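# Flip a clear plastic sheet across an open card holder

## Task

A clear plastic sheet is bound into the card holder's spine like a page and currently rests on the pages of the half that carries the strap. Turn it over onto the opposite half so it ends up lying flat and spread out there. The card holder must stay open and lying flat on the table. At no point may any stack of pages be raised to a steep angle, whether alone or together with the whole holder. Everything must settle shortly after finishing, and the result only counts if it holds without the robot. At the end, release everything and move the grippers away.

## Robot and tools

ROBOT. Two arms, left_arm and right_arm, each with six revolute joints and a parallel gripper. Joint order per arm: waist, shoulder, elbow, wrist pitch, wrist yaw, wrist roll. Stated ranges in radians: waist -2.618 to 3.054, shoulder 0.000 to 3.142, elbow 0.000 to 3.142, wrist pitch -1.571 to 1.571, wrist yaw -1.571 to 1.571, wrist roll -2.094 to 2.094. Real ends may sit up to 0.036 rad either side of these.

FRAME. One scene frame for both arms, in metres. Origin is at table height, midway between the arms, roughly 5 to 10 cm back from the near table edge. +x points out across the table, +z up, +y toward left_arm. Bases: left_arm at (-0.007, +0.308, -0.001), right_arm at (-0.007, -0.312, +0.005), both nearly unrotated. The arm names are labels, not image sides. Gripper fingers point along the gripper's +z and separate along its y. The reported hand point sits between the finger pads, just under 1 cm behind the tips; its printed value can be off, more so at long reach.

execute_actions. Argument "actions" is a list holding one item or none, plus optional "pictures" (boolean; images come by default).
- Empty list: no command, just returns the state.
- Motion: {"rows": [[...]], "steps": n}, n from 1 to 15 (default 15), each step 1/30 s. Each row is exactly 14 numbers covering both arms even if one stays still: left_arm's six joint angles then its opening, then right_arm's six angles then its opening. Joint numbers are absolute target angles in radians, the same kind of values printed under Joint positions, not offsets. Opening runs -1 (closed) to +1 (fully open). One row is used per step; if rows run out, the last row repeats.
- Wait: {"steps": n} with no rows, n up to 300; no new command, returns after that many steps since the previous result.
A call is refused (nothing sent) if a joint target goes more than 0.036 rad beyond a stated end and further out than that joint currently is. Targets beyond the real end get clipped there, reported as "joint sent to its limit" (possibly referring to an earlier, still running action).

MOTION LIMITS. Each step, the target sent to a joint stays within a set lead of its measured angle: waist 0.202, shoulder 0.258, elbow 0.238, wrist pitch 0.573, wrist yaw and roll 0.522 rad. If targets would put a gripper over 70 mm away from where it now is, the whole arm's targets are pulled back toward the measured angles. So large moves need several calls. Friction can leave a joint about 0.031 rad short, and changes smaller than that may not move it. Between calls, arms keep heading to the last row sent until everything nearly stops or a step is HELD; after that only a new action makes them go further.

GRIPPER. grip_measured reports the opening on the same -1 to +1 scale; Joint positions gives the pad gap in metres (0.087 fully open). Away from the extremes, fingers go to where grip_measured would read your number. To hold something, command about 0.02 below grip_measured for a firm grip, less for a light one. Each gripper has a fixed reading error of about 1 mm. Pads push up to roughly 20 N; slamming shut can press harder or spring open.

RESULT LINES. State line: `left_arm: …` | `right_arm: …` with each end_effector_position and end_effector_quat_wxyz. Joint positions and Joint velocities: one block per arm, six joints then finger gap. Joint torques: drive outputs in joint order, with offsets and noise, nonzero even in free air. HELD marks steps where your row was partly or wholly not sent. "joint command not followed" means a clearance check altered or blocked joint targets on some steps. MOTOR HOT appears from 75 °C; OVER-TEMPERATURE FAULT reports a stop (10 s pause at 90 °C; at 100 °C the arm goes limp and drops). Avoid long heavy holding.

zoom_image: {"camera", "region"} where camera is cam_high, cam_low, cam_left_wrist or cam_right_wrist (all 504x504) and region is [x0, y0, x1, y1] in pixels from the top-left, at most 504 by 504. Gives a closer look at that camera's latest image.

read_manual: optional "section" (only "licences"); returns licence text, no motion.

finished_scene: {"scene": number} ends the current scene irreversibly and grades it; the goal must be achieved and remain so. Replying without any tool call ends everything.

CAUTIONS. Keep the page stack low: never tilt it or the holder up steeply. Do not push rigid objects off the table. A bar beneath the bases and a plate behind it rise up to about 3 cm above the table with no warning on contact. Keep the arms from striking or squeezing each other. Avoid drops, slips, slams and hard presses; move smoothly. Before finishing, open the grippers and lift clear so the sheet stays in place on its own.

Each tool is called after "Request:" by a JSON object that holds its "fn" and its "kwargs", one argument or row to a line.

## Session

Request:
{"fn": "execute_actions", "kwargs": {
  "actions": []
}}

Scene clock: 0.00 s of 4800.00 s.
left_arm: end_effector_position=(+0.3772, +0.3521, +0.3557) grip_measured=+1.000 end_effector_quat_wxyz=(+0.705, -0.044, +0.708, +0.007) | right_arm: end_effector_position=(+0.3671, -0.3367, +0.3679) grip_measured=+1.000 end_effector_quat_wxyz=(+0.708, +0.027, +0.705, -0.040)
Joint positions: left_arm=[-0.005  1.046  1.046  0.005 -0.009 -0.003  0.087] | right_arm=[-0.014  1.061  1.041 -0.006  0.01   0.004  0.087]
Joint velocities: left_arm=[-0.007 -0.012  0.002 -0.081 -0.022  0.022  0.   ] | right_arm=[ 0.007 -0.002 -0.012  0.051 -0.007 -0.007  0.   ]
Joint torques (N m, as the arm reports them, + toward a larger angle): no reading

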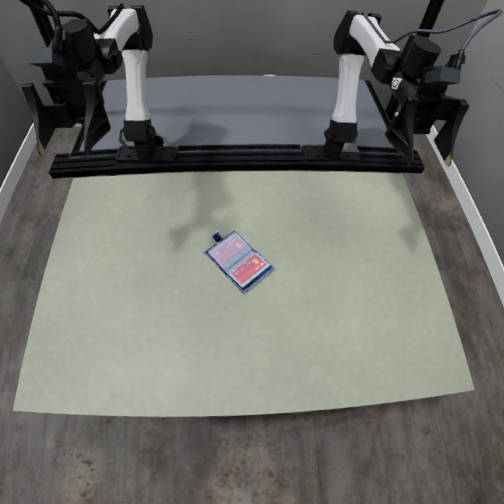

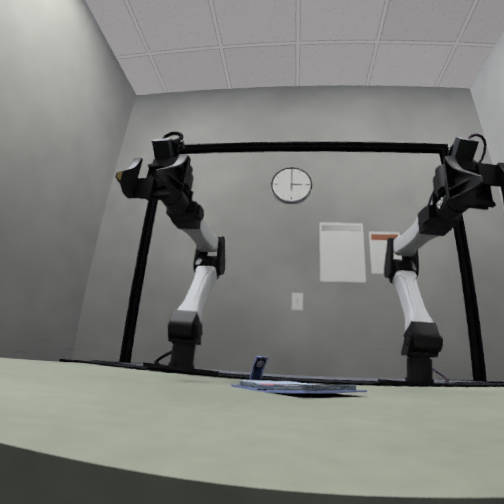

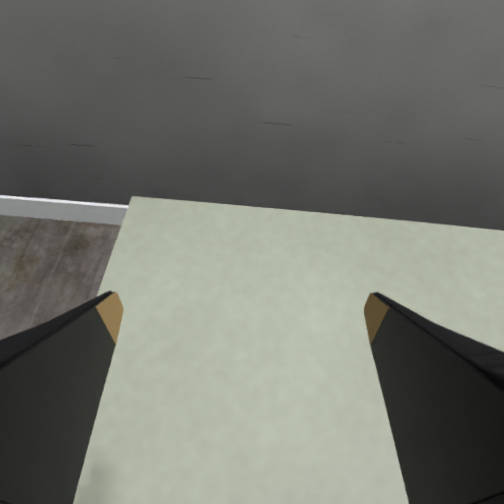

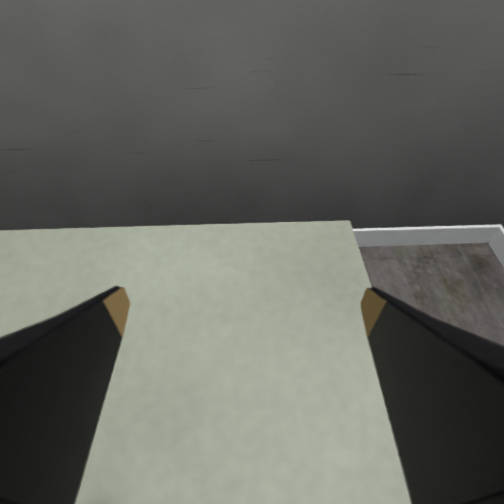

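Request:
{"fn": "zoom_image", "kwargs": {
  "camera": "cam_high",
  "region": [180, 210, 300, 310]
}}

Request:
{"fn": "zoom_image", "kwargs": {
  "camera": "cam_low",
  "region": [210, 340, 390, 420]
}}

Region (180, 210, 300, 310) of cam_high's 504x504 image, scaled by 4.200, with more detail than that image has.

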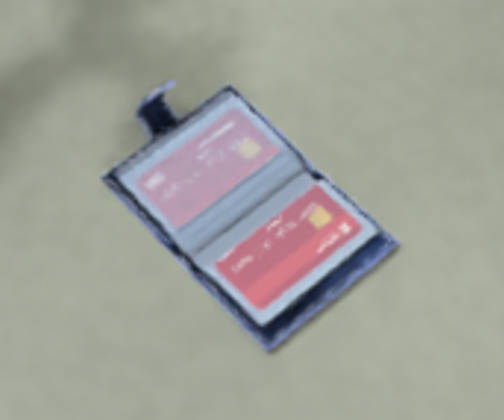

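Region (210, 340, 390, 420) of cam_low's 504x504 image, scaled by 2.800, with more detail than that image has.

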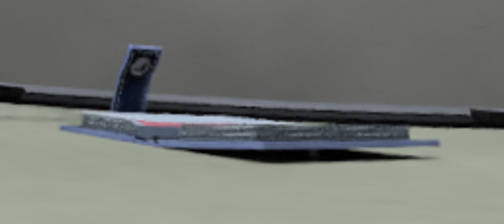

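Request:
{"fn": "execute_actions", "kwargs": {
  "actions": [
    {"rows":[[0,1.046,1.046,0,0,0,1,0.86,1.58,1.177,-0.644,0,0,-1]]}
  ],
  "pictures": false
}}

Request:
{"fn": "execute_actions", "kwargs": {
  "actions": [
    {"steps":60}
  ]
}}

Scene clock: 11.07 s of 4800.00 s.
left_arm: end_effector_position=(+0.3772, +0.3521, +0.3557) grip_measured=+1.000 end_effector_quat_wxyz=(+0.705, -0.044, +0.708, +0.007) | right_arm: end_effector_position=(+0.3257, -0.1340, +0.1132) grip_measured=-0.999 end_effector_quat_wxyz=(+0.307, -0.230, +0.922, +0.054)
Joint positions: left_arm=[-0.005  1.046  1.046  0.005 -0.009 -0.003  0.087] | right_arm=[ 0.555  1.571  1.142 -0.524  0.012  0.004  0.   ]
Joint velocities: left_arm=[ 0.007  0.007  0.012  0.022  0.037 -0.007  0.   ] | right_arm=[ 1.853  0.564 -0.017 -0.784 -0.007 -0.051 -0.001]
Joint torques (N m, as the arm reports them, + toward a larger angle): left_arm=[ 0.38 -2.56  6.77  1.75 -0.05 -0.04] | right_arm=[ 1.07 -8.05  9.98  1.58 -0.16 -0.1 ]
Steps of this call (steps 1 to 90: nothing new was sent; then 7.57 s passed at rest; steps 91 to 105: all 15 steps of this action). Readings (joint positions):
91: left_arm=[-0.005 1.046 1.046 0.005 -0.009 -0.003] | right_arm=[-0.001 1.072 1.055 -0.041 0.016 0.004]
92: left_arm=[-0.005 1.046 1.046 0.005 -0.009 -0.003] | right_arm=[0.028 1.096 1.081 -0.086 0.017 0.004]
94: left_arm=[-0.005 1.046 1.046 0.005 -0.009 -0.003] | right_arm=[0.093 1.158 1.113 -0.164 0.015 0.004]
98: left_arm=[-0.005 1.046 1.046 0.005 -0.009 -0.003] | right_arm=[0.223 1.308 1.134 -0.305 0.013 0.004]
105: the state above

Scene clock: 13.07 s of 4800.00 s.
left_arm: end_effector_position=(+0.3772, +0.3521, +0.3557) grip_measured=+1.000 end_effector_quat_wxyz=(+0.705, -0.044, +0.708, +0.007) | right_arm: end_effector_position=(+0.2366, -0.0517, +0.0945) grip_measured=-0.999 end_effector_quat_wxyz=(+0.234, -0.384, +0.889, +0.084)
Joint positions: left_arm=[-0.005  1.046  1.046  0.005 -0.009 -0.003  0.087] | right_arm=[ 0.874  1.594  1.155 -0.633 -0.007  0.002  0.   ]
Joint velocities: left_arm=[-0.017 -0.007  0.002 -0.051  0.007 -0.022  0.   ] | right_arm=[ 0.017 -0.007 -0.007  0.007  0.022  0.051 -0.   ]
Joint torques (N m, as the arm reports them, + toward a larger angle): left_arm=[ 0.41 -2.58  6.8   1.74 -0.01 -0.06] | right_arm=[-1.31 -7.12  8.79  1.21  0.07 -0.07]
Steps of this call (steps 1 to 30: the robot went on to your last target; steps 31 to 60: nothing new was sent). Readings (joint positions):
1: left_arm=[-0.005 1.046 1.046 0.005 -0.009 -0.003] | right_arm=[0.624 1.586 1.142 -0.549 0.010 0.004]
2: left_arm=[-0.005 1.046 1.046 0.005 -0.009 -0.003] | right_arm=[0.696 1.594 1.142 -0.568 0.009 0.004]
4: left_arm=[-0.005 1.046 1.046 0.005 -0.009 -0.003] | right_arm=[0.823 1.594 1.144 -0.594 -0.001 0.003]
8: left_arm=[-0.005 1.046 1.046 0.005 -0.009 -0.003] | right_arm=[0.879 1.594 1.154 -0.615 -0.012 0.002]
60: the state above
All arms were judged still, so your last target was given up. Only a new action makes them travel on or press farther. Fingers that are still opening or closing keep moving.

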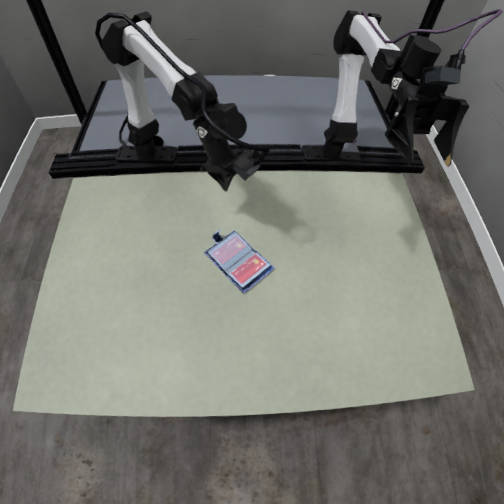

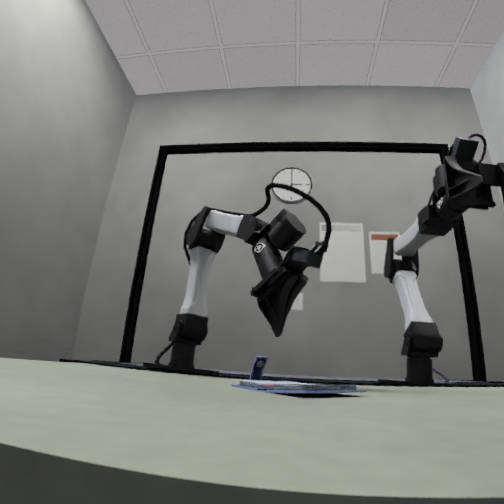

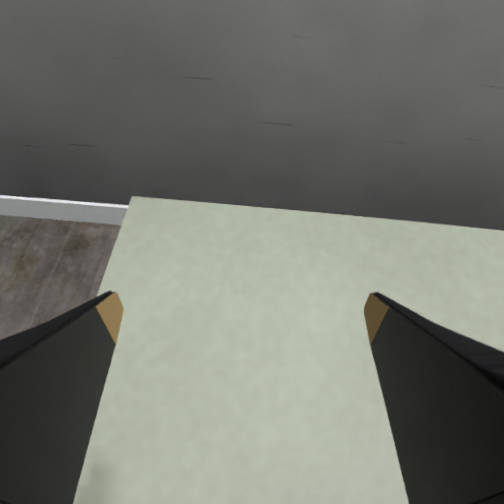

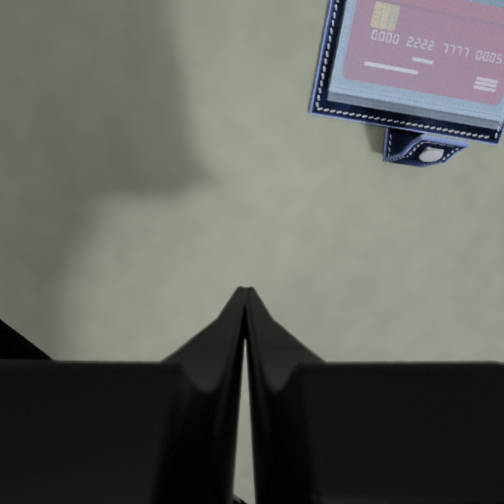

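Request:
{"fn": "execute_actions", "kwargs": {
  "actions": [
    {"rows":[[0,1.046,1.046,0,0,0,1,0.73,1.7,1.34,-0.55,0,0,-1],[0,1.046,1.046,0,0,0,1,0.73,1.7,1.34,-0.55,0,0,-1],[0,1.046,1.046,0,0,0,1,0.73,1.7,1.34,-0.55,0,0,-1],[0,1.046,1.046,0,0,0,1,0.73,1.7,1.34,-0.55,0,0,-1],[0,1.046,1.046,0,0,0,1,0.73,1.7,1.34,-0.55,0,0,-1],[0,1.046,1.046,0,0,0,1,0.73,1.8,1.34,-0.5,0,0,-1],[0,1.046,1.046,0,0,0,1,0.73,1.8,1.34,-0.5,0,0,-1],[0,1.046,1.046,0,0,0,1,0.73,1.87,1.34,-0.495,0,0,-1]]}
  ],
  "pictures": false
}}

Request:
{"fn": "execute_actions", "kwargs": {
  "actions": [
    {"steps":30}
  ]
}}

Scene clock: 25.73 s of 4800.00 s.
left_arm: end_effector_position=(+0.3772, +0.3521, +0.3557) grip_measured=+1.000 end_effector_quat_wxyz=(+0.705, -0.044, +0.708, +0.007) | right_arm: end_effector_position=(+0.3304, -0.0473, +0.0595) grip_measured=-0.999 end_effector_quat_wxyz=(+0.250, -0.317, +0.913, +0.067)
Joint positions: left_arm=[-0.005  1.046  1.046  0.005 -0.009 -0.003  0.087] | right_arm=[ 0.729  1.886  1.34  -0.511 -0.001  0.002  0.   ]
Joint velocities: left_arm=[ 0.002 -0.007 -0.002  0.037  0.066  0.007  0.   ] | right_arm=[ 0.007  0.002  0.002 -0.081 -0.066  0.007  0.   ]
Joint torques (N m, as the arm reports them, + toward a larger angle): left_arm=[ 0.48 -2.48  6.79  1.7   0.02 -0.02] | right_arm=[-0.3  -9.44  6.71  1.52  0.   -0.06]
Steps of this call (steps 1 to 90: nothing new was sent; then 9.17 s passed at rest; steps 91 to 105: all 15 steps of this action). Readings (joint positions):
91: left_arm=[-0.005 1.046 1.046 0.005 -0.009 -0.003] | right_arm=[0.863 1.605 1.176 -0.644 -0.012 0.002]
92: left_arm=[-0.005 1.046 1.046 0.005 -0.009 -0.003] | right_arm=[0.839 1.631 1.217 -0.643 -0.015 0.002]
94: left_arm=[-0.005 1.046 1.046 0.005 -0.009 -0.003] | right_arm=[0.776 1.676 1.290 -0.604 -0.012 0.002]
98: left_arm=[-0.005 1.046 1.046 0.005 -0.009 -0.003] | right_arm=[0.729 1.741 1.336 -0.534 -0.001 0.002]
105: the state above

Scene clock: 26.73 s of 4800.00 s.
left_arm: end_effector_position=(+0.3772, +0.3521, +0.3557) grip_measured=+1.000 end_effector_quat_wxyz=(+0.705, -0.044, +0.708, +0.007) | right_arm: end_effector_position=(+0.3311, -0.0467, +0.0604) grip_measured=-0.999 end_effector_quat_wxyz=(+0.252, -0.317, +0.912, +0.068)
Joint positions: left_arm=[-0.005  1.046  1.046  0.005 -0.009 -0.003  0.087] | right_arm=[ 0.729  1.885  1.34  -0.507 -0.001  0.002  0.   ]
Joint velocities: left_arm=[-0.007 -0.007  0.012  0.007 -0.095  0.022  0.   ] | right_arm=[ 0.002 -0.002 -0.017 -0.051 -0.051 -0.007 -0.001]
Joint torques (N m, as the arm reports them, + toward a larger angle): left_arm=[ 0.28 -2.51  6.79  1.75  0.   -0.01] | right_arm=[-0.3  -9.34  6.81  1.48  0.   -0.06]
Steps of this call (steps 1 to 15: the robot went on to your last target; steps 16 to 30: nothing new was sent). Readings (joint positions):
1: left_arm=[-0.005 1.046 1.046 0.005 -0.009 -0.003] | right_arm=[0.729 1.885 1.340 -0.510 -0.001 0.002]
2: left_arm=[-0.005 1.046 1.046 0.005 -0.009 -0.003] | right_arm=[0.729 1.885 1.340 -0.507 -0.001 0.002]
4: left_arm=[-0.005 1.046 1.046 0.005 -0.009 -0.003] | right_arm=[0.729 1.885 1.340 -0.507 -0.001 0.002]
8: left_arm=[-0.005 1.046 1.046 0.005 -0.009 -0.003] | right_arm=[0.729 1.885 1.340 -0.507 -0.001 0.002]
30: the state above
All arms were judged still, so your last target was given up. Only a new action makes them travel on or press farther. Fingers that are still opening or closing keep moving.

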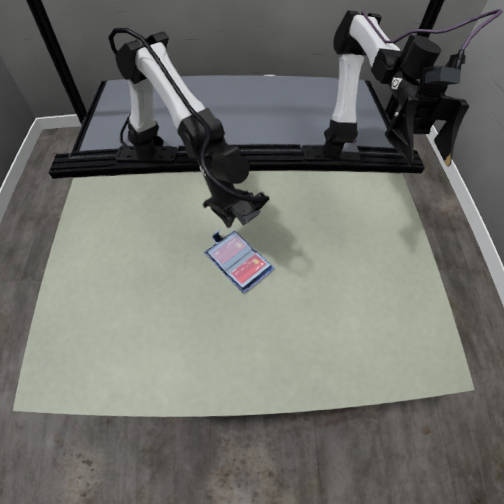

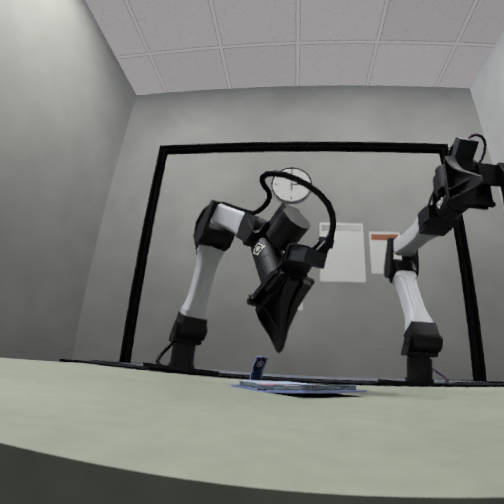

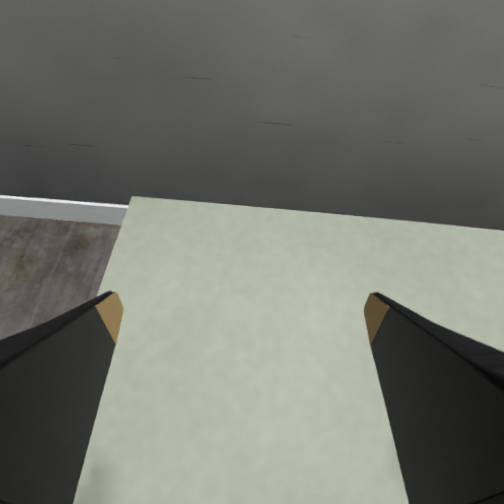

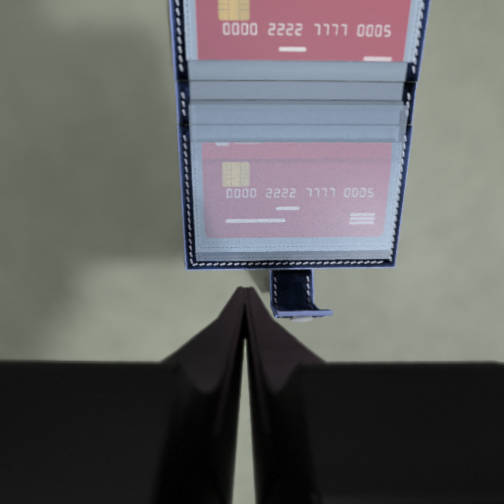

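Request:
{"fn": "execute_actions", "kwargs": {
  "actions": [
    {"rows":[[0,1.046,1.046,0,0,0,1,0.73,1.9,1.407,-0.495,0,0,-1],[0,1.046,1.046,0,0,0,1,0.73,1.92,1.407,-0.495,0,0,-1],[0,1.046,1.046,0,0,0,1,0.73,1.94,1.407,-0.495,0,0,-1],[0,1.046,1.046,0,0,0,1,0.73,1.96,1.407,-0.495,0,0,-1],[0,1.046,1.046,0,0,0,1,0.73,1.98,1.407,-0.495,0,0,-1],[0,1.046,1.046,0,0,0,1,0.73,2.0,1.407,-0.495,0,0,-1]]}
  ]
}}

Request:
{"fn": "zoom_image", "kwargs": {
  "camera": "cam_low",
  "region": [210, 320, 390, 420]
}}

Scene clock: 34.87 s of 4800.00 s.
left_arm: end_effector_position=(+0.3772, +0.3521, +0.3557) grip_measured=+1.000 end_effector_quat_wxyz=(+0.705, -0.044, +0.708, +0.007) | right_arm: end_effector_position=(+0.3411, -0.0403, +0.0309) grip_measured=-0.999 end_effector_quat_wxyz=(+0.229, -0.318, +0.918, +0.060)
Joint positions: left_arm=[-0.005  1.046  1.046  0.005 -0.009 -0.003  0.087] | right_arm=[ 0.729  2.001  1.395 -0.496 -0.001  0.002  0.   ]
Joint velocities: left_arm=[-0.012 -0.017 -0.002 -0.007 -0.007 -0.007  0.   ] | right_arm=[ 0.007 -0.007  0.007 -0.051 -0.007 -0.007 -0.   ]
Joint torques (N m, as the arm reports them, + toward a larger angle): left_arm=[ 0.36 -2.54  6.8   1.7   0.03 -0.06] | right_arm=[-0.28 -9.1   7.59  1.31  0.   -0.07]
Steps of this call (steps 1 to 90: nothing new was sent; then 4.63 s passed at rest; steps 91 to 105: all 15 steps of this action). Readings (joint positions):
91: left_arm=[-0.005 1.046 1.046 0.005 -0.009 -0.003] | right_arm=[0.729 1.886 1.346 -0.511 -0.001 0.002]
92: left_arm=[-0.005 1.046 1.046 0.005 -0.009 -0.003] | right_arm=[0.729 1.891 1.358 -0.512 -0.001 0.002]
94: left_arm=[-0.005 1.046 1.046 0.005 -0.009 -0.003] | right_arm=[0.729 1.907 1.382 -0.506 -0.001 0.002]
98: left_arm=[-0.005 1.046 1.046 0.005 -0.009 -0.003] | right_arm=[0.729 1.964 1.395 -0.494 -0.001 0.002]
105: the state above

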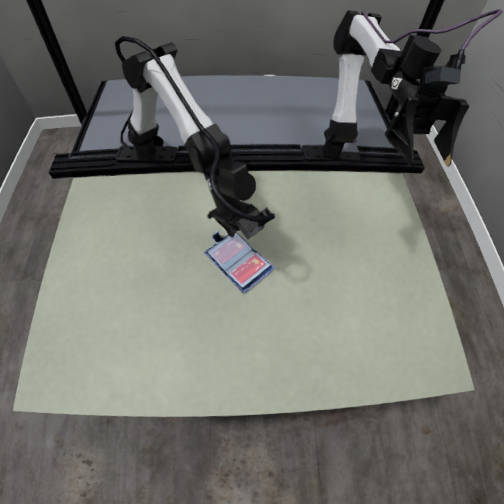

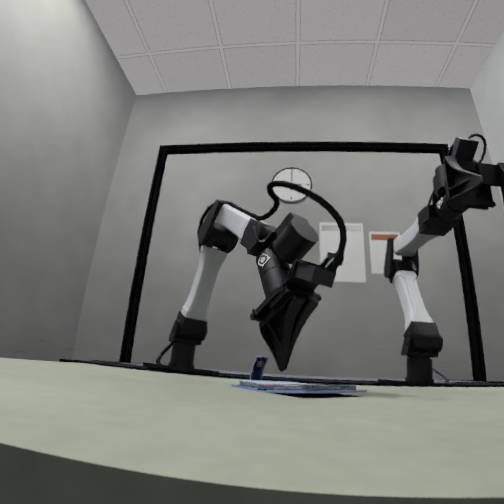

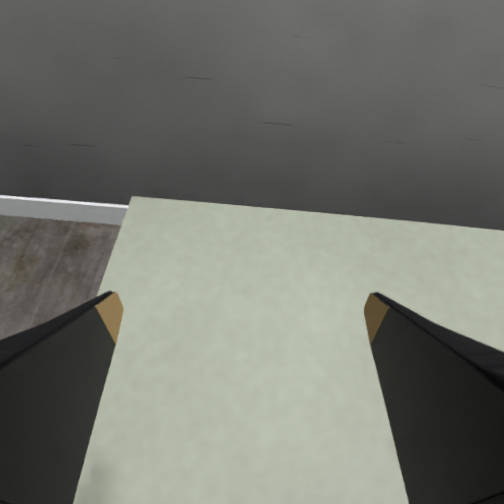

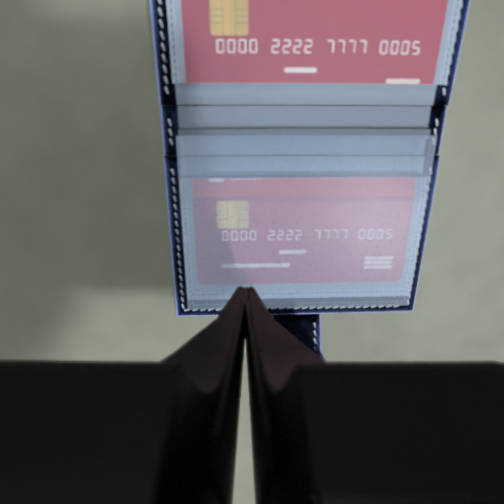

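Region (210, 320, 390, 420) of cam_low's 504x504 image, scaled by 2.800, with more detail than that image has.

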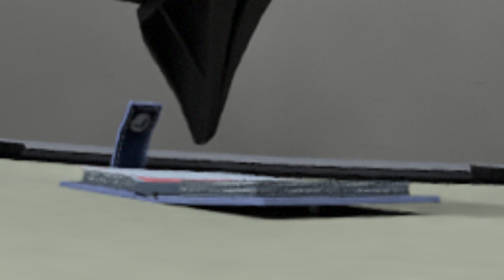

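Request:
{"fn": "execute_actions", "kwargs": {
  "actions": [
    {"rows":[[0,1.046,1.046,0,0,0,1,0.73,2.02,1.407,-0.495,0,0,-1],[0,1.046,1.046,0,0,0,1,0.73,2.035,1.407,-0.495,0,0,-1],[0,1.046,1.046,0,0,0,1,0.73,2.05,1.407,-0.495,0,0,-1]]}
  ],
  "pictures": false
}}

Request:
{"fn": "execute_actions", "kwargs": {
  "actions": [
    {"rows":[[0,1.046,1.046,0,0,0,1,0.73,2.054,1.407,-0.48,0,0,-1],[0,1.046,1.046,0,0,0,1,0.73,2.058,1.407,-0.465,0,0,-1],[0,1.046,1.046,0,0,0,1,0.73,2.062,1.407,-0.45,0,0,-1],[0,1.046,1.046,0,0,0,1,0.73,2.066,1.407,-0.435,0,0,-1],[0,1.046,1.046,0,0,0,1,0.73,2.07,1.407,-0.42,0,0,-1],[0,1.046,1.046,0,0,0,1,0.73,2.074,1.407,-0.405,0,0,-1],[0,1.046,1.046,0,0,0,1,0.73,2.078,1.407,-0.39,0,0,-1],[0,1.046,1.046,0,0,0,1,0.73,2.082,1.407,-0.375,0,0,-1]]}
  ]
}}

Request:
{"fn": "zoom_image", "kwargs": {
  "camera": "cam_low",
  "region": [210, 320, 390, 420]
}}

Scene clock: 40.90 s of 4800.00 s.
left_arm: end_effector_position=(+0.3772, +0.3521, +0.3557) grip_measured=+1.000 end_effector_quat_wxyz=(+0.705, -0.044, +0.708, +0.007) | right_arm: end_effector_position=(+0.3389, -0.0428, +0.0150) grip_measured=-0.999 end_effector_quat_wxyz=(+0.212, -0.319, +0.922, +0.054)
Joint positions: left_arm=[-0.005  1.046  1.046  0.005 -0.009 -0.003  0.087] | right_arm=[ 0.729  2.039  1.395 -0.495 -0.001  0.002  0.   ]
Joint velocities: left_arm=[-0.017 -0.022  0.002  0.037 -0.051 -0.022  0.   ] | right_arm=[-0.007 -0.007 -0.027 -0.022  0.051  0.007 -0.   ]
Joint torques (N m, as the arm reports them, + toward a larger angle): left_arm=[ 0.3  -2.55  6.92  1.79 -0.01 -0.03] | right_arm=[-0.29 -8.5   7.5   1.24  0.   -0.06]
Steps of this call (steps 1 to 15: the robot went on to your last target; steps 16 to 90: nothing new was sent; then 2.53 s passed at rest; steps 91 to 105: all 15 steps of this action). Readings (joint positions):
91: left_arm=[-0.005 1.046 1.046 0.005 -0.009 -0.003] | right_arm=[0.729 2.001 1.395 -0.496 -0.001 0.002]
92: left_arm=[-0.005 1.046 1.046 0.005 -0.009 -0.003] | right_arm=[0.729 2.002 1.395 -0.496 -0.001 0.002]
94: left_arm=[-0.005 1.046 1.046 0.005 -0.009 -0.003] | right_arm=[0.729 2.012 1.395 -0.496 -0.001 0.002]
98: left_arm=[-0.005 1.046 1.046 0.005 -0.009 -0.003] | right_arm=[0.729 2.038 1.395 -0.496 -0.001 0.002]
105: the state above

Scene clock: 41.40 s of 4800.00 s.
left_arm: end_effector_position=(+0.3772, +0.3521, +0.3557) grip_measured=+1.000 end_effector_quat_wxyz=(+0.705, -0.044, +0.708, +0.007) | right_arm: end_effector_position=(+0.3542, -0.0309, +0.0154) grip_measured=-0.999 end_effector_quat_wxyz=(+0.245, -0.317, +0.914, +0.066)
Joint positions: left_arm=[-0.005  1.046  1.046  0.005 -0.009 -0.003  0.087] | right_arm=[ 0.729  2.054  1.395 -0.408 -0.001  0.002  0.   ]
Joint velocities: left_arm=[ 0.002  0.007  0.002  0.037 -0.037  0.022  0.   ] | right_arm=[-0.007 -0.002 -0.007  0.066  0.022 -0.007  0.001]
Joint torques (N m, as the arm reports them, + toward a larger angle): left_arm=[ 0.43 -2.47  6.9   1.7   0.   -0.06] | right_arm=[-0.27 -7.48  7.6   1.53  0.   -0.06]
Steps of this call (steps 1 to 15: all 15 steps of this action). Readings (joint positions):
1: left_arm=[-0.005 1.046 1.046 0.005 -0.009 -0.003] | right_arm=[0.729 2.039 1.395 -0.494 -0.001 0.002]
2: left_arm=[-0.005 1.046 1.046 0.005 -0.009 -0.003] | right_arm=[0.729 2.039 1.395 -0.494 -0.001 0.002]
4: left_arm=[-0.005 1.046 1.046 0.005 -0.009 -0.003] | right_arm=[0.729 2.039 1.395 -0.488 -0.001 0.002]
8: left_arm=[-0.005 1.046 1.046 0.005 -0.009 -0.003] | right_arm=[0.729 2.046 1.395 -0.452 -0.001 0.002]
15: the state above

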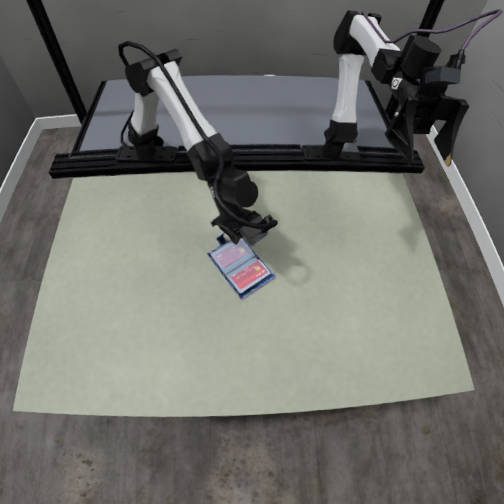

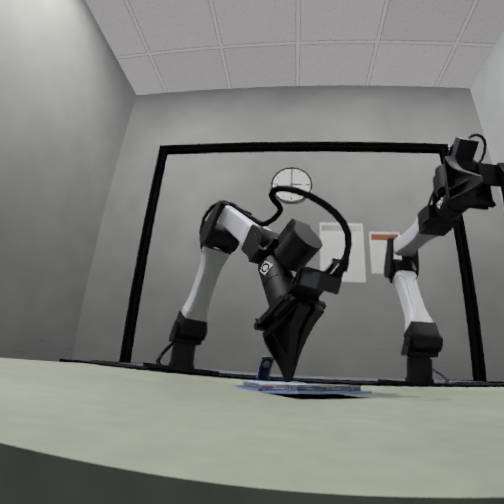

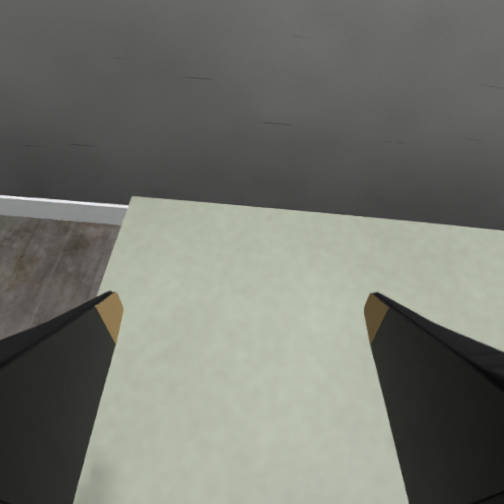

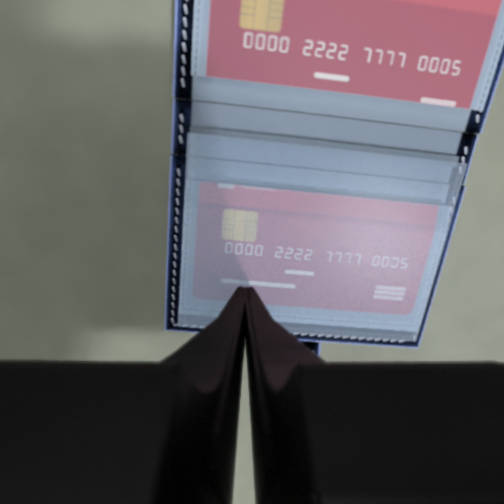

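Region (210, 320, 390, 420) of cam_low's 504x504 image, scaled by 2.800, with more detail than that image has.

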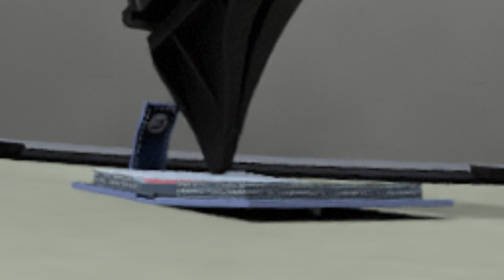

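Request:
{"fn": "execute_actions", "kwargs": {
  "actions": [
    {"rows":[[0,1.046,1.046,0,0,0,1,0.7,2.0,1.7,-0.7,0,0,-1]]}
  ],
  "pictures": false
}}

Request:
{"fn": "execute_actions", "kwargs": {
  "actions": [
    {"rows":[[0,1.046,1.046,0,0,0,1,0.595,2.35,2.315,-1.41,0,1.54,0.15]]}
  ],
  "pictures": false
}}

Request:
{"fn": "execute_actions", "kwargs": {
  "actions": [
    {"steps":30}
  ],
  "pictures": false
}}

Request:
{"fn": "execute_actions", "kwargs": {
  "actions": [
    {"rows":[[0,1.046,1.046,0,0,0,1,0.595,2.42,2.315,-1.41,0,1.54,0.15],[0,1.046,1.046,0,0,0,1,0.595,2.45,2.315,-1.41,0,1.54,0.15],[0,1.046,1.046,0,0,0,1,0.595,2.49,2.315,-1.38,0,1.54,0.15]]}
  ]
}}

Scene clock: 53.60 s of 4800.00 s.
left_arm: end_effector_position=(+0.3772, +0.3521, +0.3557) grip_measured=+1.000 end_effector_quat_wxyz=(+0.705, -0.044, +0.708, +0.007) | right_arm: end_effector_position=(+0.3790, -0.0151, +0.1225) grip_measured=-0.999 end_effector_quat_wxyz=(+0.293, -0.307, +0.902, +0.080)
Joint positions: left_arm=[-0.005  1.046  1.046  0.005 -0.009 -0.003  0.087] | right_arm=[ 0.715  1.989  1.697 -0.671 -0.001  0.002  0.   ]
Joint velocities: left_arm=[-0.022 -0.012 -0.002  0.051  0.007 -0.051  0.   ] | right_arm=[ 0.012 -0.007  0.027 -0.168  0.022 -0.007  0.001]
Joint torques (N m, as the arm reports them, + toward a larger angle): left_arm=[ 0.38 -2.32  6.83  1.72  0.03 -0.04] | right_arm=[-1.37 -8.67  7.39  1.44 -0.02 -0.06]
Steps of this call (steps 1 to 30: the robot went on to your last target; steps 31 to 90: nothing new was sent; then 8.70 s passed at rest; steps 91 to 105: all 15 steps of this action). Readings (joint positions):
91: left_arm=[-0.005 1.046 1.046 0.005 -0.009 -0.003] | right_arm=[0.729 2.057 1.428 -0.448 -0.001 0.002]
92: left_arm=[-0.005 1.046 1.046 0.005 -0.009 -0.003] | right_arm=[0.727 2.063 1.481 -0.511 -0.001 0.002]
94: left_arm=[-0.005 1.046 1.046 0.005 -0.009 -0.003] | right_arm=[0.723 2.056 1.589 -0.577 -0.001 0.002]
98: left_arm=[-0.005 1.046 1.046 0.005 -0.009 -0.003] | right_arm=[0.716 1.999 1.690 -0.615 -0.001 0.002]
105: the state above

Scene clock: 54.10 s of 4800.00 s.
left_arm: end_effector_position=(+0.3772, +0.3521, +0.3557) grip_measured=+1.000 end_effector_quat_wxyz=(+0.705, -0.044, +0.708, +0.007) | right_arm: end_effector_position=(+0.3870, -0.0348, +0.1047) grip_measured=+0.150 end_effector_quat_wxyz=(+0.059, +0.395, +0.916, +0.049)
Joint positions: left_arm=[-0.005  1.046  1.046  0.005 -0.009 -0.003  0.087] | right_arm=[ 0.591  2.361  2.296 -1.369 -0.     1.338  0.05 ]
Joint velocities: left_arm=[-0.007 -0.012 -0.007  0.007  0.007 -0.081  0.   ] | right_arm=[-0.002 -0.056  0.037 -0.212 -0.095  1.414 -0.   ]
Joint torques (N m, as the arm reports them, + toward a larger angle): left_arm=[ 0.36 -2.58  6.87  1.75 -0.02 -0.03] | right_arm=[ -0.05 -11.68   7.66   0.59   0.05   0.  ]
Steps of this call (steps 1 to 15: all 15 steps of this action). Readings (joint positions):
1: left_arm=[-0.005 1.046 1.046 0.005 -0.009 -0.003] | right_arm=[0.708 2.020 1.748 -0.755 -0.006 0.071]
2: left_arm=[-0.005 1.046 1.046 0.005 -0.009 -0.003] | right_arm=[0.693 2.079 1.843 -0.863 -0.009 0.168]
4: left_arm=[-0.005 1.046 1.046 0.005 -0.009 -0.003] | right_arm=[0.648 2.221 2.027 -1.039 -0.009 0.365]
8: left_arm=[-0.005 1.046 1.046 0.005 -0.009 -0.003] | right_arm=[0.590 2.387 2.241 -1.247 -0.001 0.760]
15: the state above

Scene clock: 55.10 s of 4800.00 s.
left_arm: end_effector_position=(+0.3772, +0.3521, +0.3557) grip_measured=+1.000 end_effector_quat_wxyz=(+0.705, -0.044, +0.708, +0.007) | right_arm: end_effector_position=(+0.3869, -0.0336, +0.1054) grip_measured=+0.150 end_effector_quat_wxyz=(+0.046, +0.483, +0.873, +0.042)
Joint positions: left_arm=[-0.005  1.046  1.046  0.005 -0.009 -0.003  0.087] | right_arm=[ 0.591  2.361  2.297 -1.4   -0.     1.533  0.05 ]
Joint velocities: left_arm=[ 0.007  0.022  0.002  0.007 -0.037  0.007  0.   ] | right_arm=[-0.007 -0.012  0.007  0.022  0.037  0.037  0.001]
Joint torques (N m, as the arm reports them, + toward a larger angle): left_arm=[ 0.37 -2.48  6.78  1.77  0.02 -0.03] | right_arm=[  0.   -11.79   7.68   0.51   0.06   0.01]
Steps of this call (steps 1 to 30: the robot went on to your last target). Readings (joint positions):
1: left_arm=[-0.005 1.046 1.046 0.005 -0.009 -0.003] | right_arm=[0.591 2.361 2.297 -1.375 -0.000 1.377]
2: left_arm=[-0.005 1.046 1.046 0.005 -0.009 -0.003] | right_arm=[0.591 2.361 2.297 -1.380 -0.000 1.409]
4: left_arm=[-0.005 1.046 1.046 0.005 -0.009 -0.003] | right_arm=[0.591 2.361 2.297 -1.388 -0.000 1.454]
8: left_arm=[-0.005 1.046 1.046 0.005 -0.009 -0.003] | right_arm=[0.591 2.361 2.297 -1.396 -0.000 1.501]
30: the state above
All arms were judged still, so your last target was given up. Only a new action makes them travel on or press farther. Fingers that are still opening or closing keep moving.

Scene clock: 55.60 s of 4800.00 s.
left_arm: end_effector_position=(+0.3772, +0.3521, +0.3557) grip_measured=+1.000 end_effector_quat_wxyz=(+0.705, -0.044, +0.708, +0.007) | right_arm: end_effector_position=(+0.3861, -0.0366, +0.0420) grip_measured=+0.150 end_effector_quat_wxyz=(+0.014, +0.485, +0.874, -0.012)
Joint positions: left_arm=[-0.005  1.046  1.046  0.005 -0.009 -0.003  0.087] | right_arm=[ 0.591  2.505  2.308 -1.393 -0.     1.534  0.05 ]
Joint velocities: left_arm=[ 0.002 -0.012 -0.007 -0.081  0.037  0.022  0.   ] | right_arm=[-0.012  0.007 -0.002 -0.066  0.007 -0.066 -0.001]
Joint torques (N m, as the arm reports them, + toward a larger angle): left_arm=[ 0.35 -2.45  6.96  1.74  0.03 -0.04] | right_arm=[ -0.03 -12.8    6.58   0.53   0.06   0.02]
Steps of this call (steps 1 to 15: all 15 steps of this action). Readings (joint positions):
1: left_arm=[-0.005 1.046 1.046 0.005 -0.009 -0.003] | right_arm=[0.591 2.365 2.298 -1.400 -0.000 1.533]
2: left_arm=[-0.005 1.046 1.046 0.005 -0.009 -0.003] | right_arm=[0.591 2.373 2.302 -1.401 -0.000 1.533]
4: left_arm=[-0.005 1.046 1.046 0.005 -0.009 -0.003] | right_arm=[0.591 2.409 2.308 -1.397 -0.000 1.534]
8: left_arm=[-0.005 1.046 1.046 0.005 -0.009 -0.003] | right_arm=[0.591 2.491 2.308 -1.394 -0.000 1.534]
15: the state above

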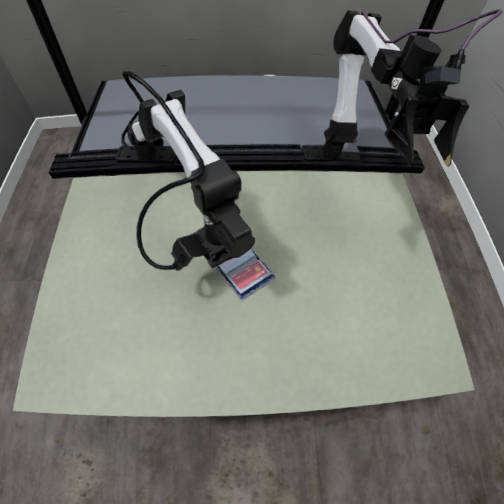

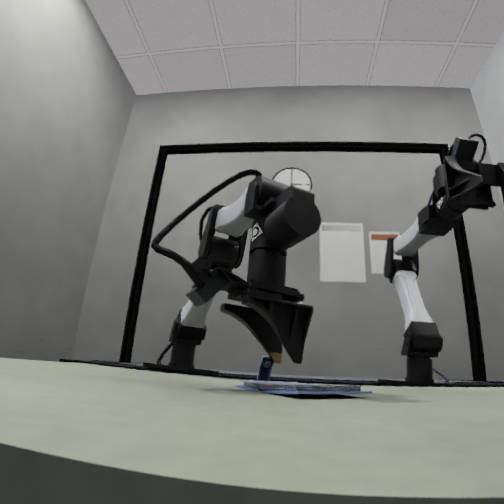

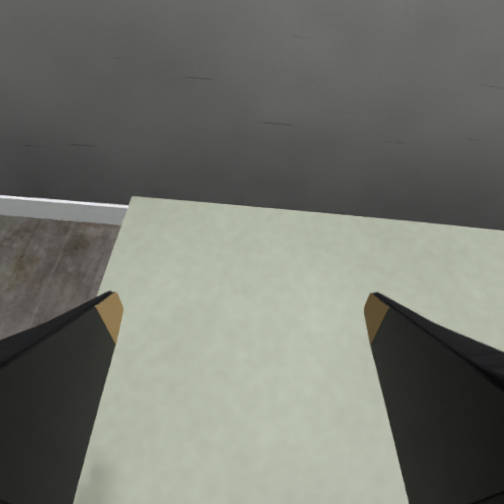

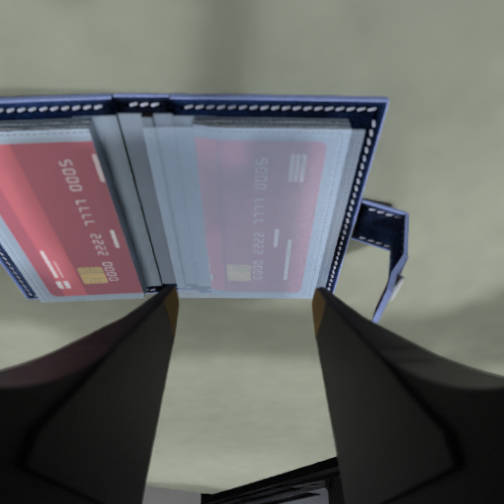

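Request:
{"fn": "execute_actions", "kwargs": {
  "actions": [
    {"rows":[[0,1.046,1.046,0,0,0,1,0.595,2.5,2.29,-1.36,0,1.54,0.15],[0,1.046,1.046,0,0,0,1,0.595,2.5,2.27,-1.34,0,1.54,0.15],[0,1.046,1.046,0,0,0,1,0.595,2.5,2.25,-1.32,0,1.54,0.15],[0,1.046,1.046,0,0,0,1,0.595,2.5,2.23,-1.3,0,1.54,0.15],[0,1.046,1.046,0,0,0,1,0.595,2.5,2.21,-1.28,0,1.54,0.15],[0,1.046,1.046,0,0,0,1,0.595,2.5,2.19,-1.27,0,1.54,0.15]]}
  ],
  "pictures": false
}}

Request:
{"fn": "execute_actions", "kwargs": {
  "actions": [
    {"rows":[[0,1.046,1.046,0,0,0,1,0.595,2.5,2.18,-1.27,0,1.54,0.1],[0,1.046,1.046,0,0,0,1,0.595,2.5,2.18,-1.27,0,1.54,0.05],[0,1.046,1.046,0,0,0,1,0.595,2.5,2.18,-1.27,0,1.54,0],[0,1.046,1.046,0,0,0,1,0.595,2.5,2.18,-1.27,0,1.54,-0.05],[0,1.046,1.046,0,0,0,1,0.595,2.5,2.18,-1.27,0,1.54,-0.1],[0,1.046,1.046,0,0,0,1,0.595,2.5,2.18,-1.27,0,1.54,-0.15],[0,1.046,1.046,0,0,0,1,0.595,2.5,2.18,-1.27,0,1.54,-0.2],[0,1.046,1.046,0,0,0,1,0.595,2.5,2.18,-1.27,0,1.54,-0.25],[0,1.046,1.046,0,0,0,1,0.595,2.5,2.18,-1.27,0,1.54,-0.3],[0,1.046,1.046,0,0,0,1,0.595,2.5,2.18,-1.27,0,1.54,-0.35],[0,1.046,1.046,0,0,0,1,0.595,2.5,2.18,-1.27,0,1.54,-0.4]]}
  ]
}}

Request:
{"fn": "zoom_image", "kwargs": {
  "camera": "cam_low",
  "region": [210, 320, 390, 420]
}}

Scene clock: 69.27 s of 4800.00 s.
left_arm: end_effector_position=(+0.3772, +0.3521, +0.3557) grip_measured=+1.000 end_effector_quat_wxyz=(+0.705, -0.044, +0.708, +0.007) | right_arm: end_effector_position=(+0.3856, -0.0380, +0.0157) grip_measured=+0.150 end_effector_quat_wxyz=(+0.012, +0.485, +0.874, -0.014)
Joint positions: left_arm=[-0.005  1.046  1.046  0.005 -0.009 -0.003  0.087] | right_arm=[ 0.591  2.505  2.204 -1.294 -0.     1.534  0.05 ]
Joint velocities: left_arm=[-0.007  0.002 -0.012  0.022  0.051 -0.022  0.   ] | right_arm=[-0.007 -0.017 -0.012  0.037 -0.022 -0.007  0.   ]
Joint torques (N m, as the arm reports them, + toward a larger angle): left_arm=[ 0.4  -2.52  6.87  1.75  0.   -0.08] | right_arm=[ -0.03 -12.1    4.84   0.51   0.06   0.  ]
Steps of this call (steps 1 to 15: the robot went on to your last target; steps 16 to 90: nothing new was sent; then 10.17 s passed at rest; steps 91 to 105: all 15 steps of this action). Readings (joint positions):
91: left_arm=[-0.005 1.046 1.046 0.005 -0.009 -0.003] | right_arm=[0.591 2.505 2.308 -1.392 -0.000 1.534]
92: left_arm=[-0.005 1.046 1.046 0.005 -0.009 -0.003] | right_arm=[0.591 2.505 2.305 -1.386 -0.000 1.534]
94: left_arm=[-0.005 1.046 1.046 0.005 -0.009 -0.003] | right_arm=[0.591 2.505 2.284 -1.362 -0.000 1.534]
98: left_arm=[-0.005 1.046 1.046 0.005 -0.009 -0.003] | right_arm=[0.591 2.505 2.214 -1.319 -0.000 1.534]
105: the state above

Scene clock: 69.77 s of 4800.00 s.
left_arm: end_effector_position=(+0.3772, +0.3521, +0.3557) grip_measured=+1.000 end_effector_quat_wxyz=(+0.705, -0.044, +0.708, +0.007) | right_arm: end_effector_position=(+0.3872, -0.0370, +0.0157) grip_measured=-0.400 end_effector_quat_wxyz=(+0.014, +0.485, +0.874, -0.011)
Joint positions: left_arm=[-0.005  1.046  1.046  0.005 -0.009 -0.003  0.087] | right_arm=[ 0.591  2.505  2.204 -1.286 -0.     1.534  0.026]
Joint velocities: left_arm=[ 0.002  0.002 -0.012  0.007  0.022  0.007  0.   ] | right_arm=[-0.007 -0.007 -0.012  0.066  0.066 -0.007 -0.001]
Joint torques (N m, as the arm reports them, + toward a larger angle): left_arm=[ 0.32 -2.46  6.93  1.71  0.04 -0.01] | right_arm=[ -0.03 -12.05   3.99   0.54   0.06   0.01]
Steps of this call (steps 1 to 15: all 15 steps of this action). Readings (joint positions):
1: left_arm=[-0.005 1.046 1.046 0.005 -0.009 -0.003] | right_arm=[0.591 2.505 2.204 -1.293 -0.000 1.534]
2: left_arm=[-0.005 1.046 1.046 0.005 -0.009 -0.003] | right_arm=[0.591 2.505 2.204 -1.291 -0.000 1.534]
4: left_arm=[-0.005 1.046 1.046 0.005 -0.009 -0.003] | right_arm=[0.591 2.505 2.204 -1.289 -0.000 1.534]
8: left_arm=[-0.005 1.046 1.046 0.005 -0.009 -0.003] | right_arm=[0.591 2.505 2.204 -1.287 -0.000 1.534]
15: the state above

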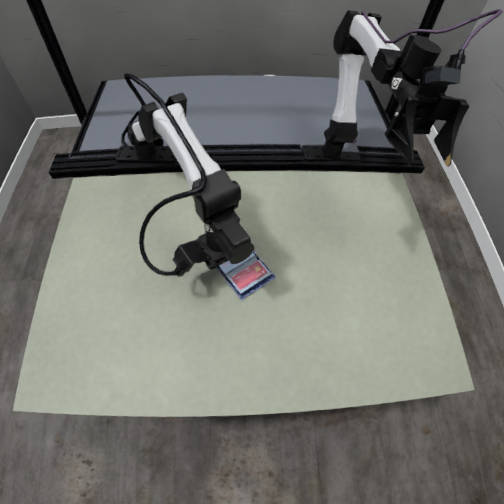

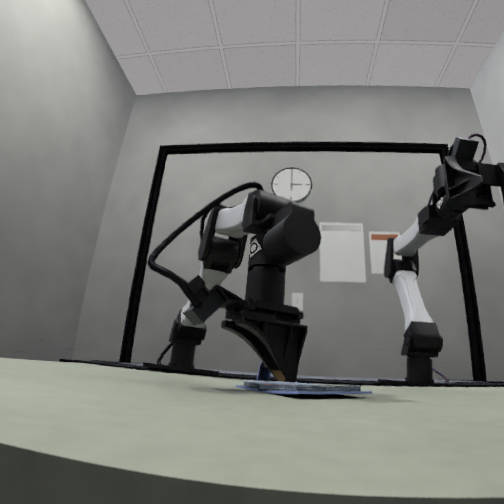

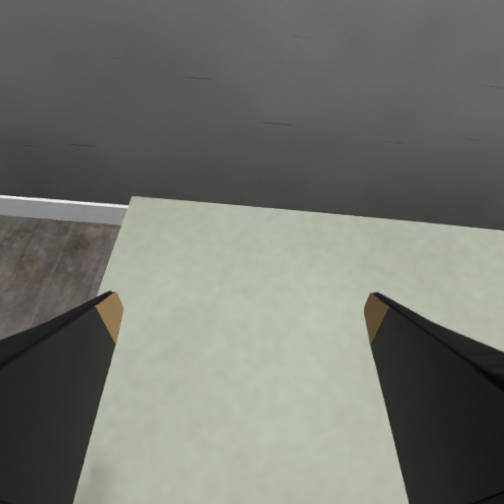

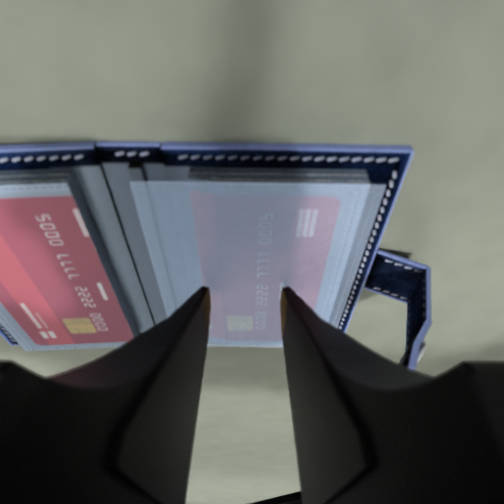

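Region (210, 320, 390, 420) of cam_low's 504x504 image, scaled by 2.800, with more detail than that image has.

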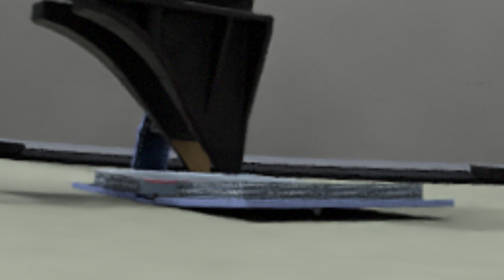

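Request:
{"fn": "zoom_image", "kwargs": {
  "camera": "cam_right_wrist",
  "region": [80, 130, 440, 360]
}}

Request:
{"fn": "execute_actions", "kwargs": {
  "actions": [
    {"rows":[[0,1.046,1.046,0,0,0,1,0.595,2.5,2.2,-1.27,0,1.54,0.2],[0,1.046,1.046,0,0,0,1,0.595,2.5,2.2,-1.27,0,1.54,0.2],[0,1.046,1.046,0,0,0,1,0.595,2.5,2.2,-1.27,0,1.54,0.2],[0,1.046,1.046,0,0,0,1,0.595,2.5,2.2,-1.27,0,1.54,0.2],[0,1.046,1.046,0,0,0,1,0.595,2.52,2.15,-1.27,0,1.54,0.2]]}
  ],
  "pictures": false
}}

Request:
{"fn": "execute_actions", "kwargs": {
  "actions": [
    {"rows":[[0,1.046,1.046,0,0,0,1,0.595,2.52,2.15,-1.27,0,1.54,0.15],[0,1.046,1.046,0,0,0,1,0.595,2.52,2.15,-1.27,0,1.54,0.1],[0,1.046,1.046,0,0,0,1,0.595,2.52,2.15,-1.27,0,1.54,0.05],[0,1.046,1.046,0,0,0,1,0.595,2.52,2.15,-1.27,0,1.54,0],[0,1.046,1.046,0,0,0,1,0.595,2.52,2.15,-1.27,0,1.54,-0.05],[0,1.046,1.046,0,0,0,1,0.595,2.52,2.15,-1.27,0,1.54,-0.1],[0,1.046,1.046,0,0,0,1,0.595,2.52,2.15,-1.27,0,1.54,-0.15],[0,1.046,1.046,0,0,0,1,0.595,2.52,2.15,-1.27,0,1.54,-0.2],[0,1.046,1.046,0,0,0,1,0.595,2.52,2.15,-1.27,0,1.54,-0.25],[0,1.046,1.046,0,0,0,1,0.595,2.52,2.15,-1.27,0,1.54,-0.3],[0,1.046,1.046,0,0,0,1,0.595,2.52,2.15,-1.27,0,1.54,-0.35],[0,1.046,1.046,0,0,0,1,0.595,2.52,2.15,-1.27,0,1.54,-0.4]]}
  ]
}}

Region (80, 130, 440, 360) of cam_right_wrist's 504x504 image, scaled by 1.400, with more detail than that image has; it fills the top 322 rows of this view, and the rest is white.

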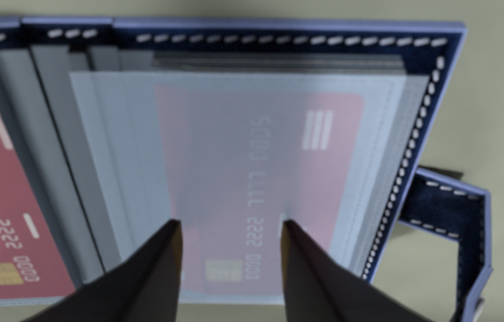

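Scene clock: 79.27 s of 4800.00 s.
left_arm: end_effector_position=(+0.3772, +0.3521, +0.3557) grip_measured=+1.000 end_effector_quat_wxyz=(+0.705, -0.044, +0.708, +0.007) | right_arm: end_effector_position=(+0.3852, -0.0379, +0.0123) grip_measured=+0.200 end_effector_quat_wxyz=(+0.012, +0.486, +0.874, -0.013)
Joint positions: left_arm=[-0.005  1.046  1.046  0.005 -0.009 -0.003  0.087] | right_arm=[ 0.591  2.504  2.187 -1.278 -0.002  1.536  0.052]
Joint velocities: left_arm=[ 0.012  0.012  0.002  0.007  0.022 -0.066  0.   ] | right_arm=[ 0.002 -0.012 -0.012 -0.066 -0.022 -0.066 -0.   ]
Joint torques (N m, as the arm reports them, + toward a larger angle): left_arm=[ 0.41 -2.39  6.86  1.73  0.04 -0.05] | right_arm=[ -0.02 -10.62   2.88   0.46   0.09  -0.01]
Steps of this call (steps 1 to 15: the robot went on to your last target; steps 16 to 90: nothing new was sent; then 6.00 s passed at rest; steps 91 to 105: all 15 steps of this action). Readings (joint positions):
91: left_arm=[-0.005 1.046 1.046 0.005 -0.009 -0.003] | right_arm=[0.591 2.505 2.204 -1.286 -0.000 1.534]
92: left_arm=[-0.005 1.046 1.046 0.005 -0.009 -0.003] | right_arm=[0.591 2.505 2.204 -1.286 -0.000 1.534]
94: left_arm=[-0.005 1.046 1.046 0.005 -0.009 -0.003] | right_arm=[0.591 2.505 2.204 -1.286 -0.000 1.534]
98: left_arm=[-0.005 1.046 1.046 0.005 -0.009 -0.003] | right_arm=[0.591 2.504 2.189 -1.280 -0.002 1.536]
105: the state above

Scene clock: 79.77 s of 4800.00 s.
left_arm: end_effector_position=(+0.3772, +0.3521, +0.3557) grip_measured=+1.000 end_effector_quat_wxyz=(+0.705, -0.044, +0.708, +0.007) | right_arm: end_effector_position=(+0.3814, -0.0392, +0.0120) grip_measured=-0.399 end_effector_quat_wxyz=(+0.006, +0.486, +0.874, -0.019)
Joint positions: left_arm=[-0.005  1.046  1.046  0.005 -0.009 -0.003  0.087] | right_arm=[ 0.591  2.504  2.185 -1.292 -0.007  1.535  0.026]
Joint velocities: left_arm=[ 0.007  0.007 -0.012  0.022 -0.081 -0.066  0.   ] | right_arm=[-0.007  0.002  0.012  0.007 -0.007  0.037  0.   ]
Joint torques (N m, as the arm reports them, + toward a larger angle): left_arm=[ 0.27 -2.33  6.91  1.77  0.01 -0.05] | right_arm=[  0.   -10.57   3.06   0.57   0.12   0.02]
Steps of this call (steps 1 to 15: all 15 steps of this action). Readings (joint positions):
1: left_arm=[-0.005 1.046 1.046 0.005 -0.009 -0.003] | right_arm=[0.591 2.504 2.187 -1.280 -0.002 1.536]
2: left_arm=[-0.005 1.046 1.046 0.005 -0.009 -0.003] | right_arm=[0.591 2.504 2.187 -1.282 -0.002 1.536]
4: left_arm=[-0.005 1.046 1.046 0.005 -0.009 -0.003] | right_arm=[0.591 2.504 2.187 -1.289 -0.002 1.535]
8: left_arm=[-0.005 1.046 1.046 0.005 -0.009 -0.003] | right_arm=[0.591 2.504 2.185 -1.300 -0.003 1.534]
15: the state above

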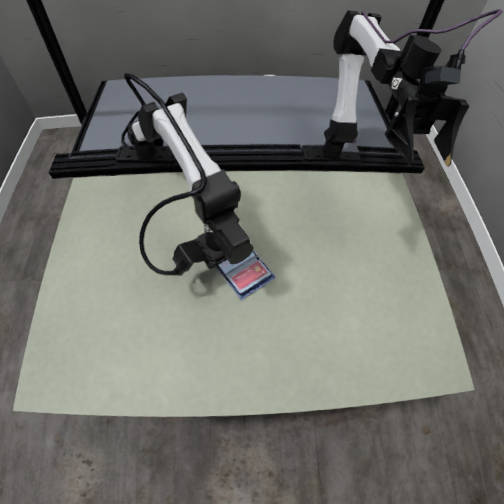

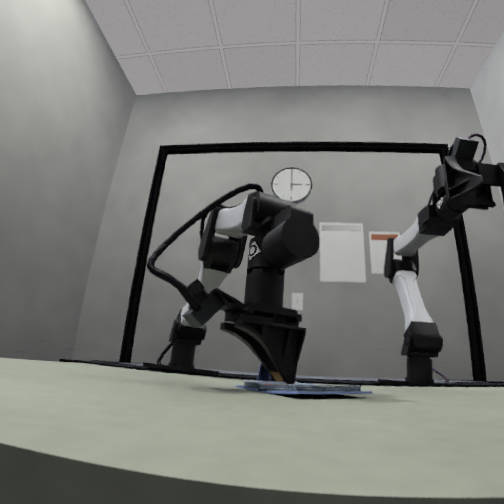

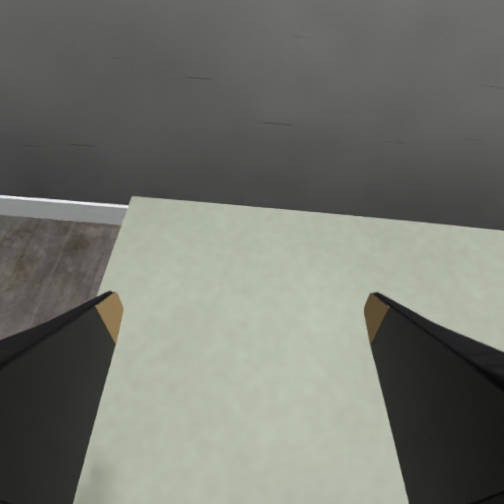

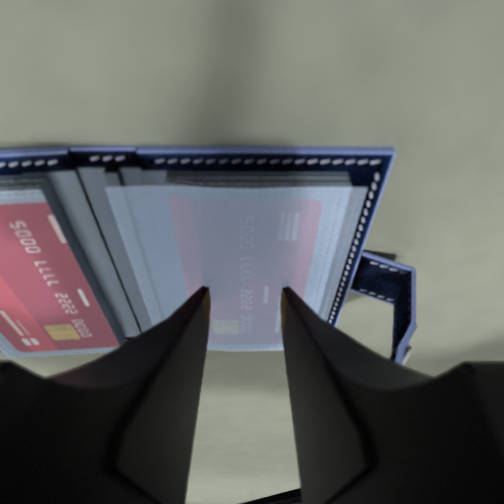

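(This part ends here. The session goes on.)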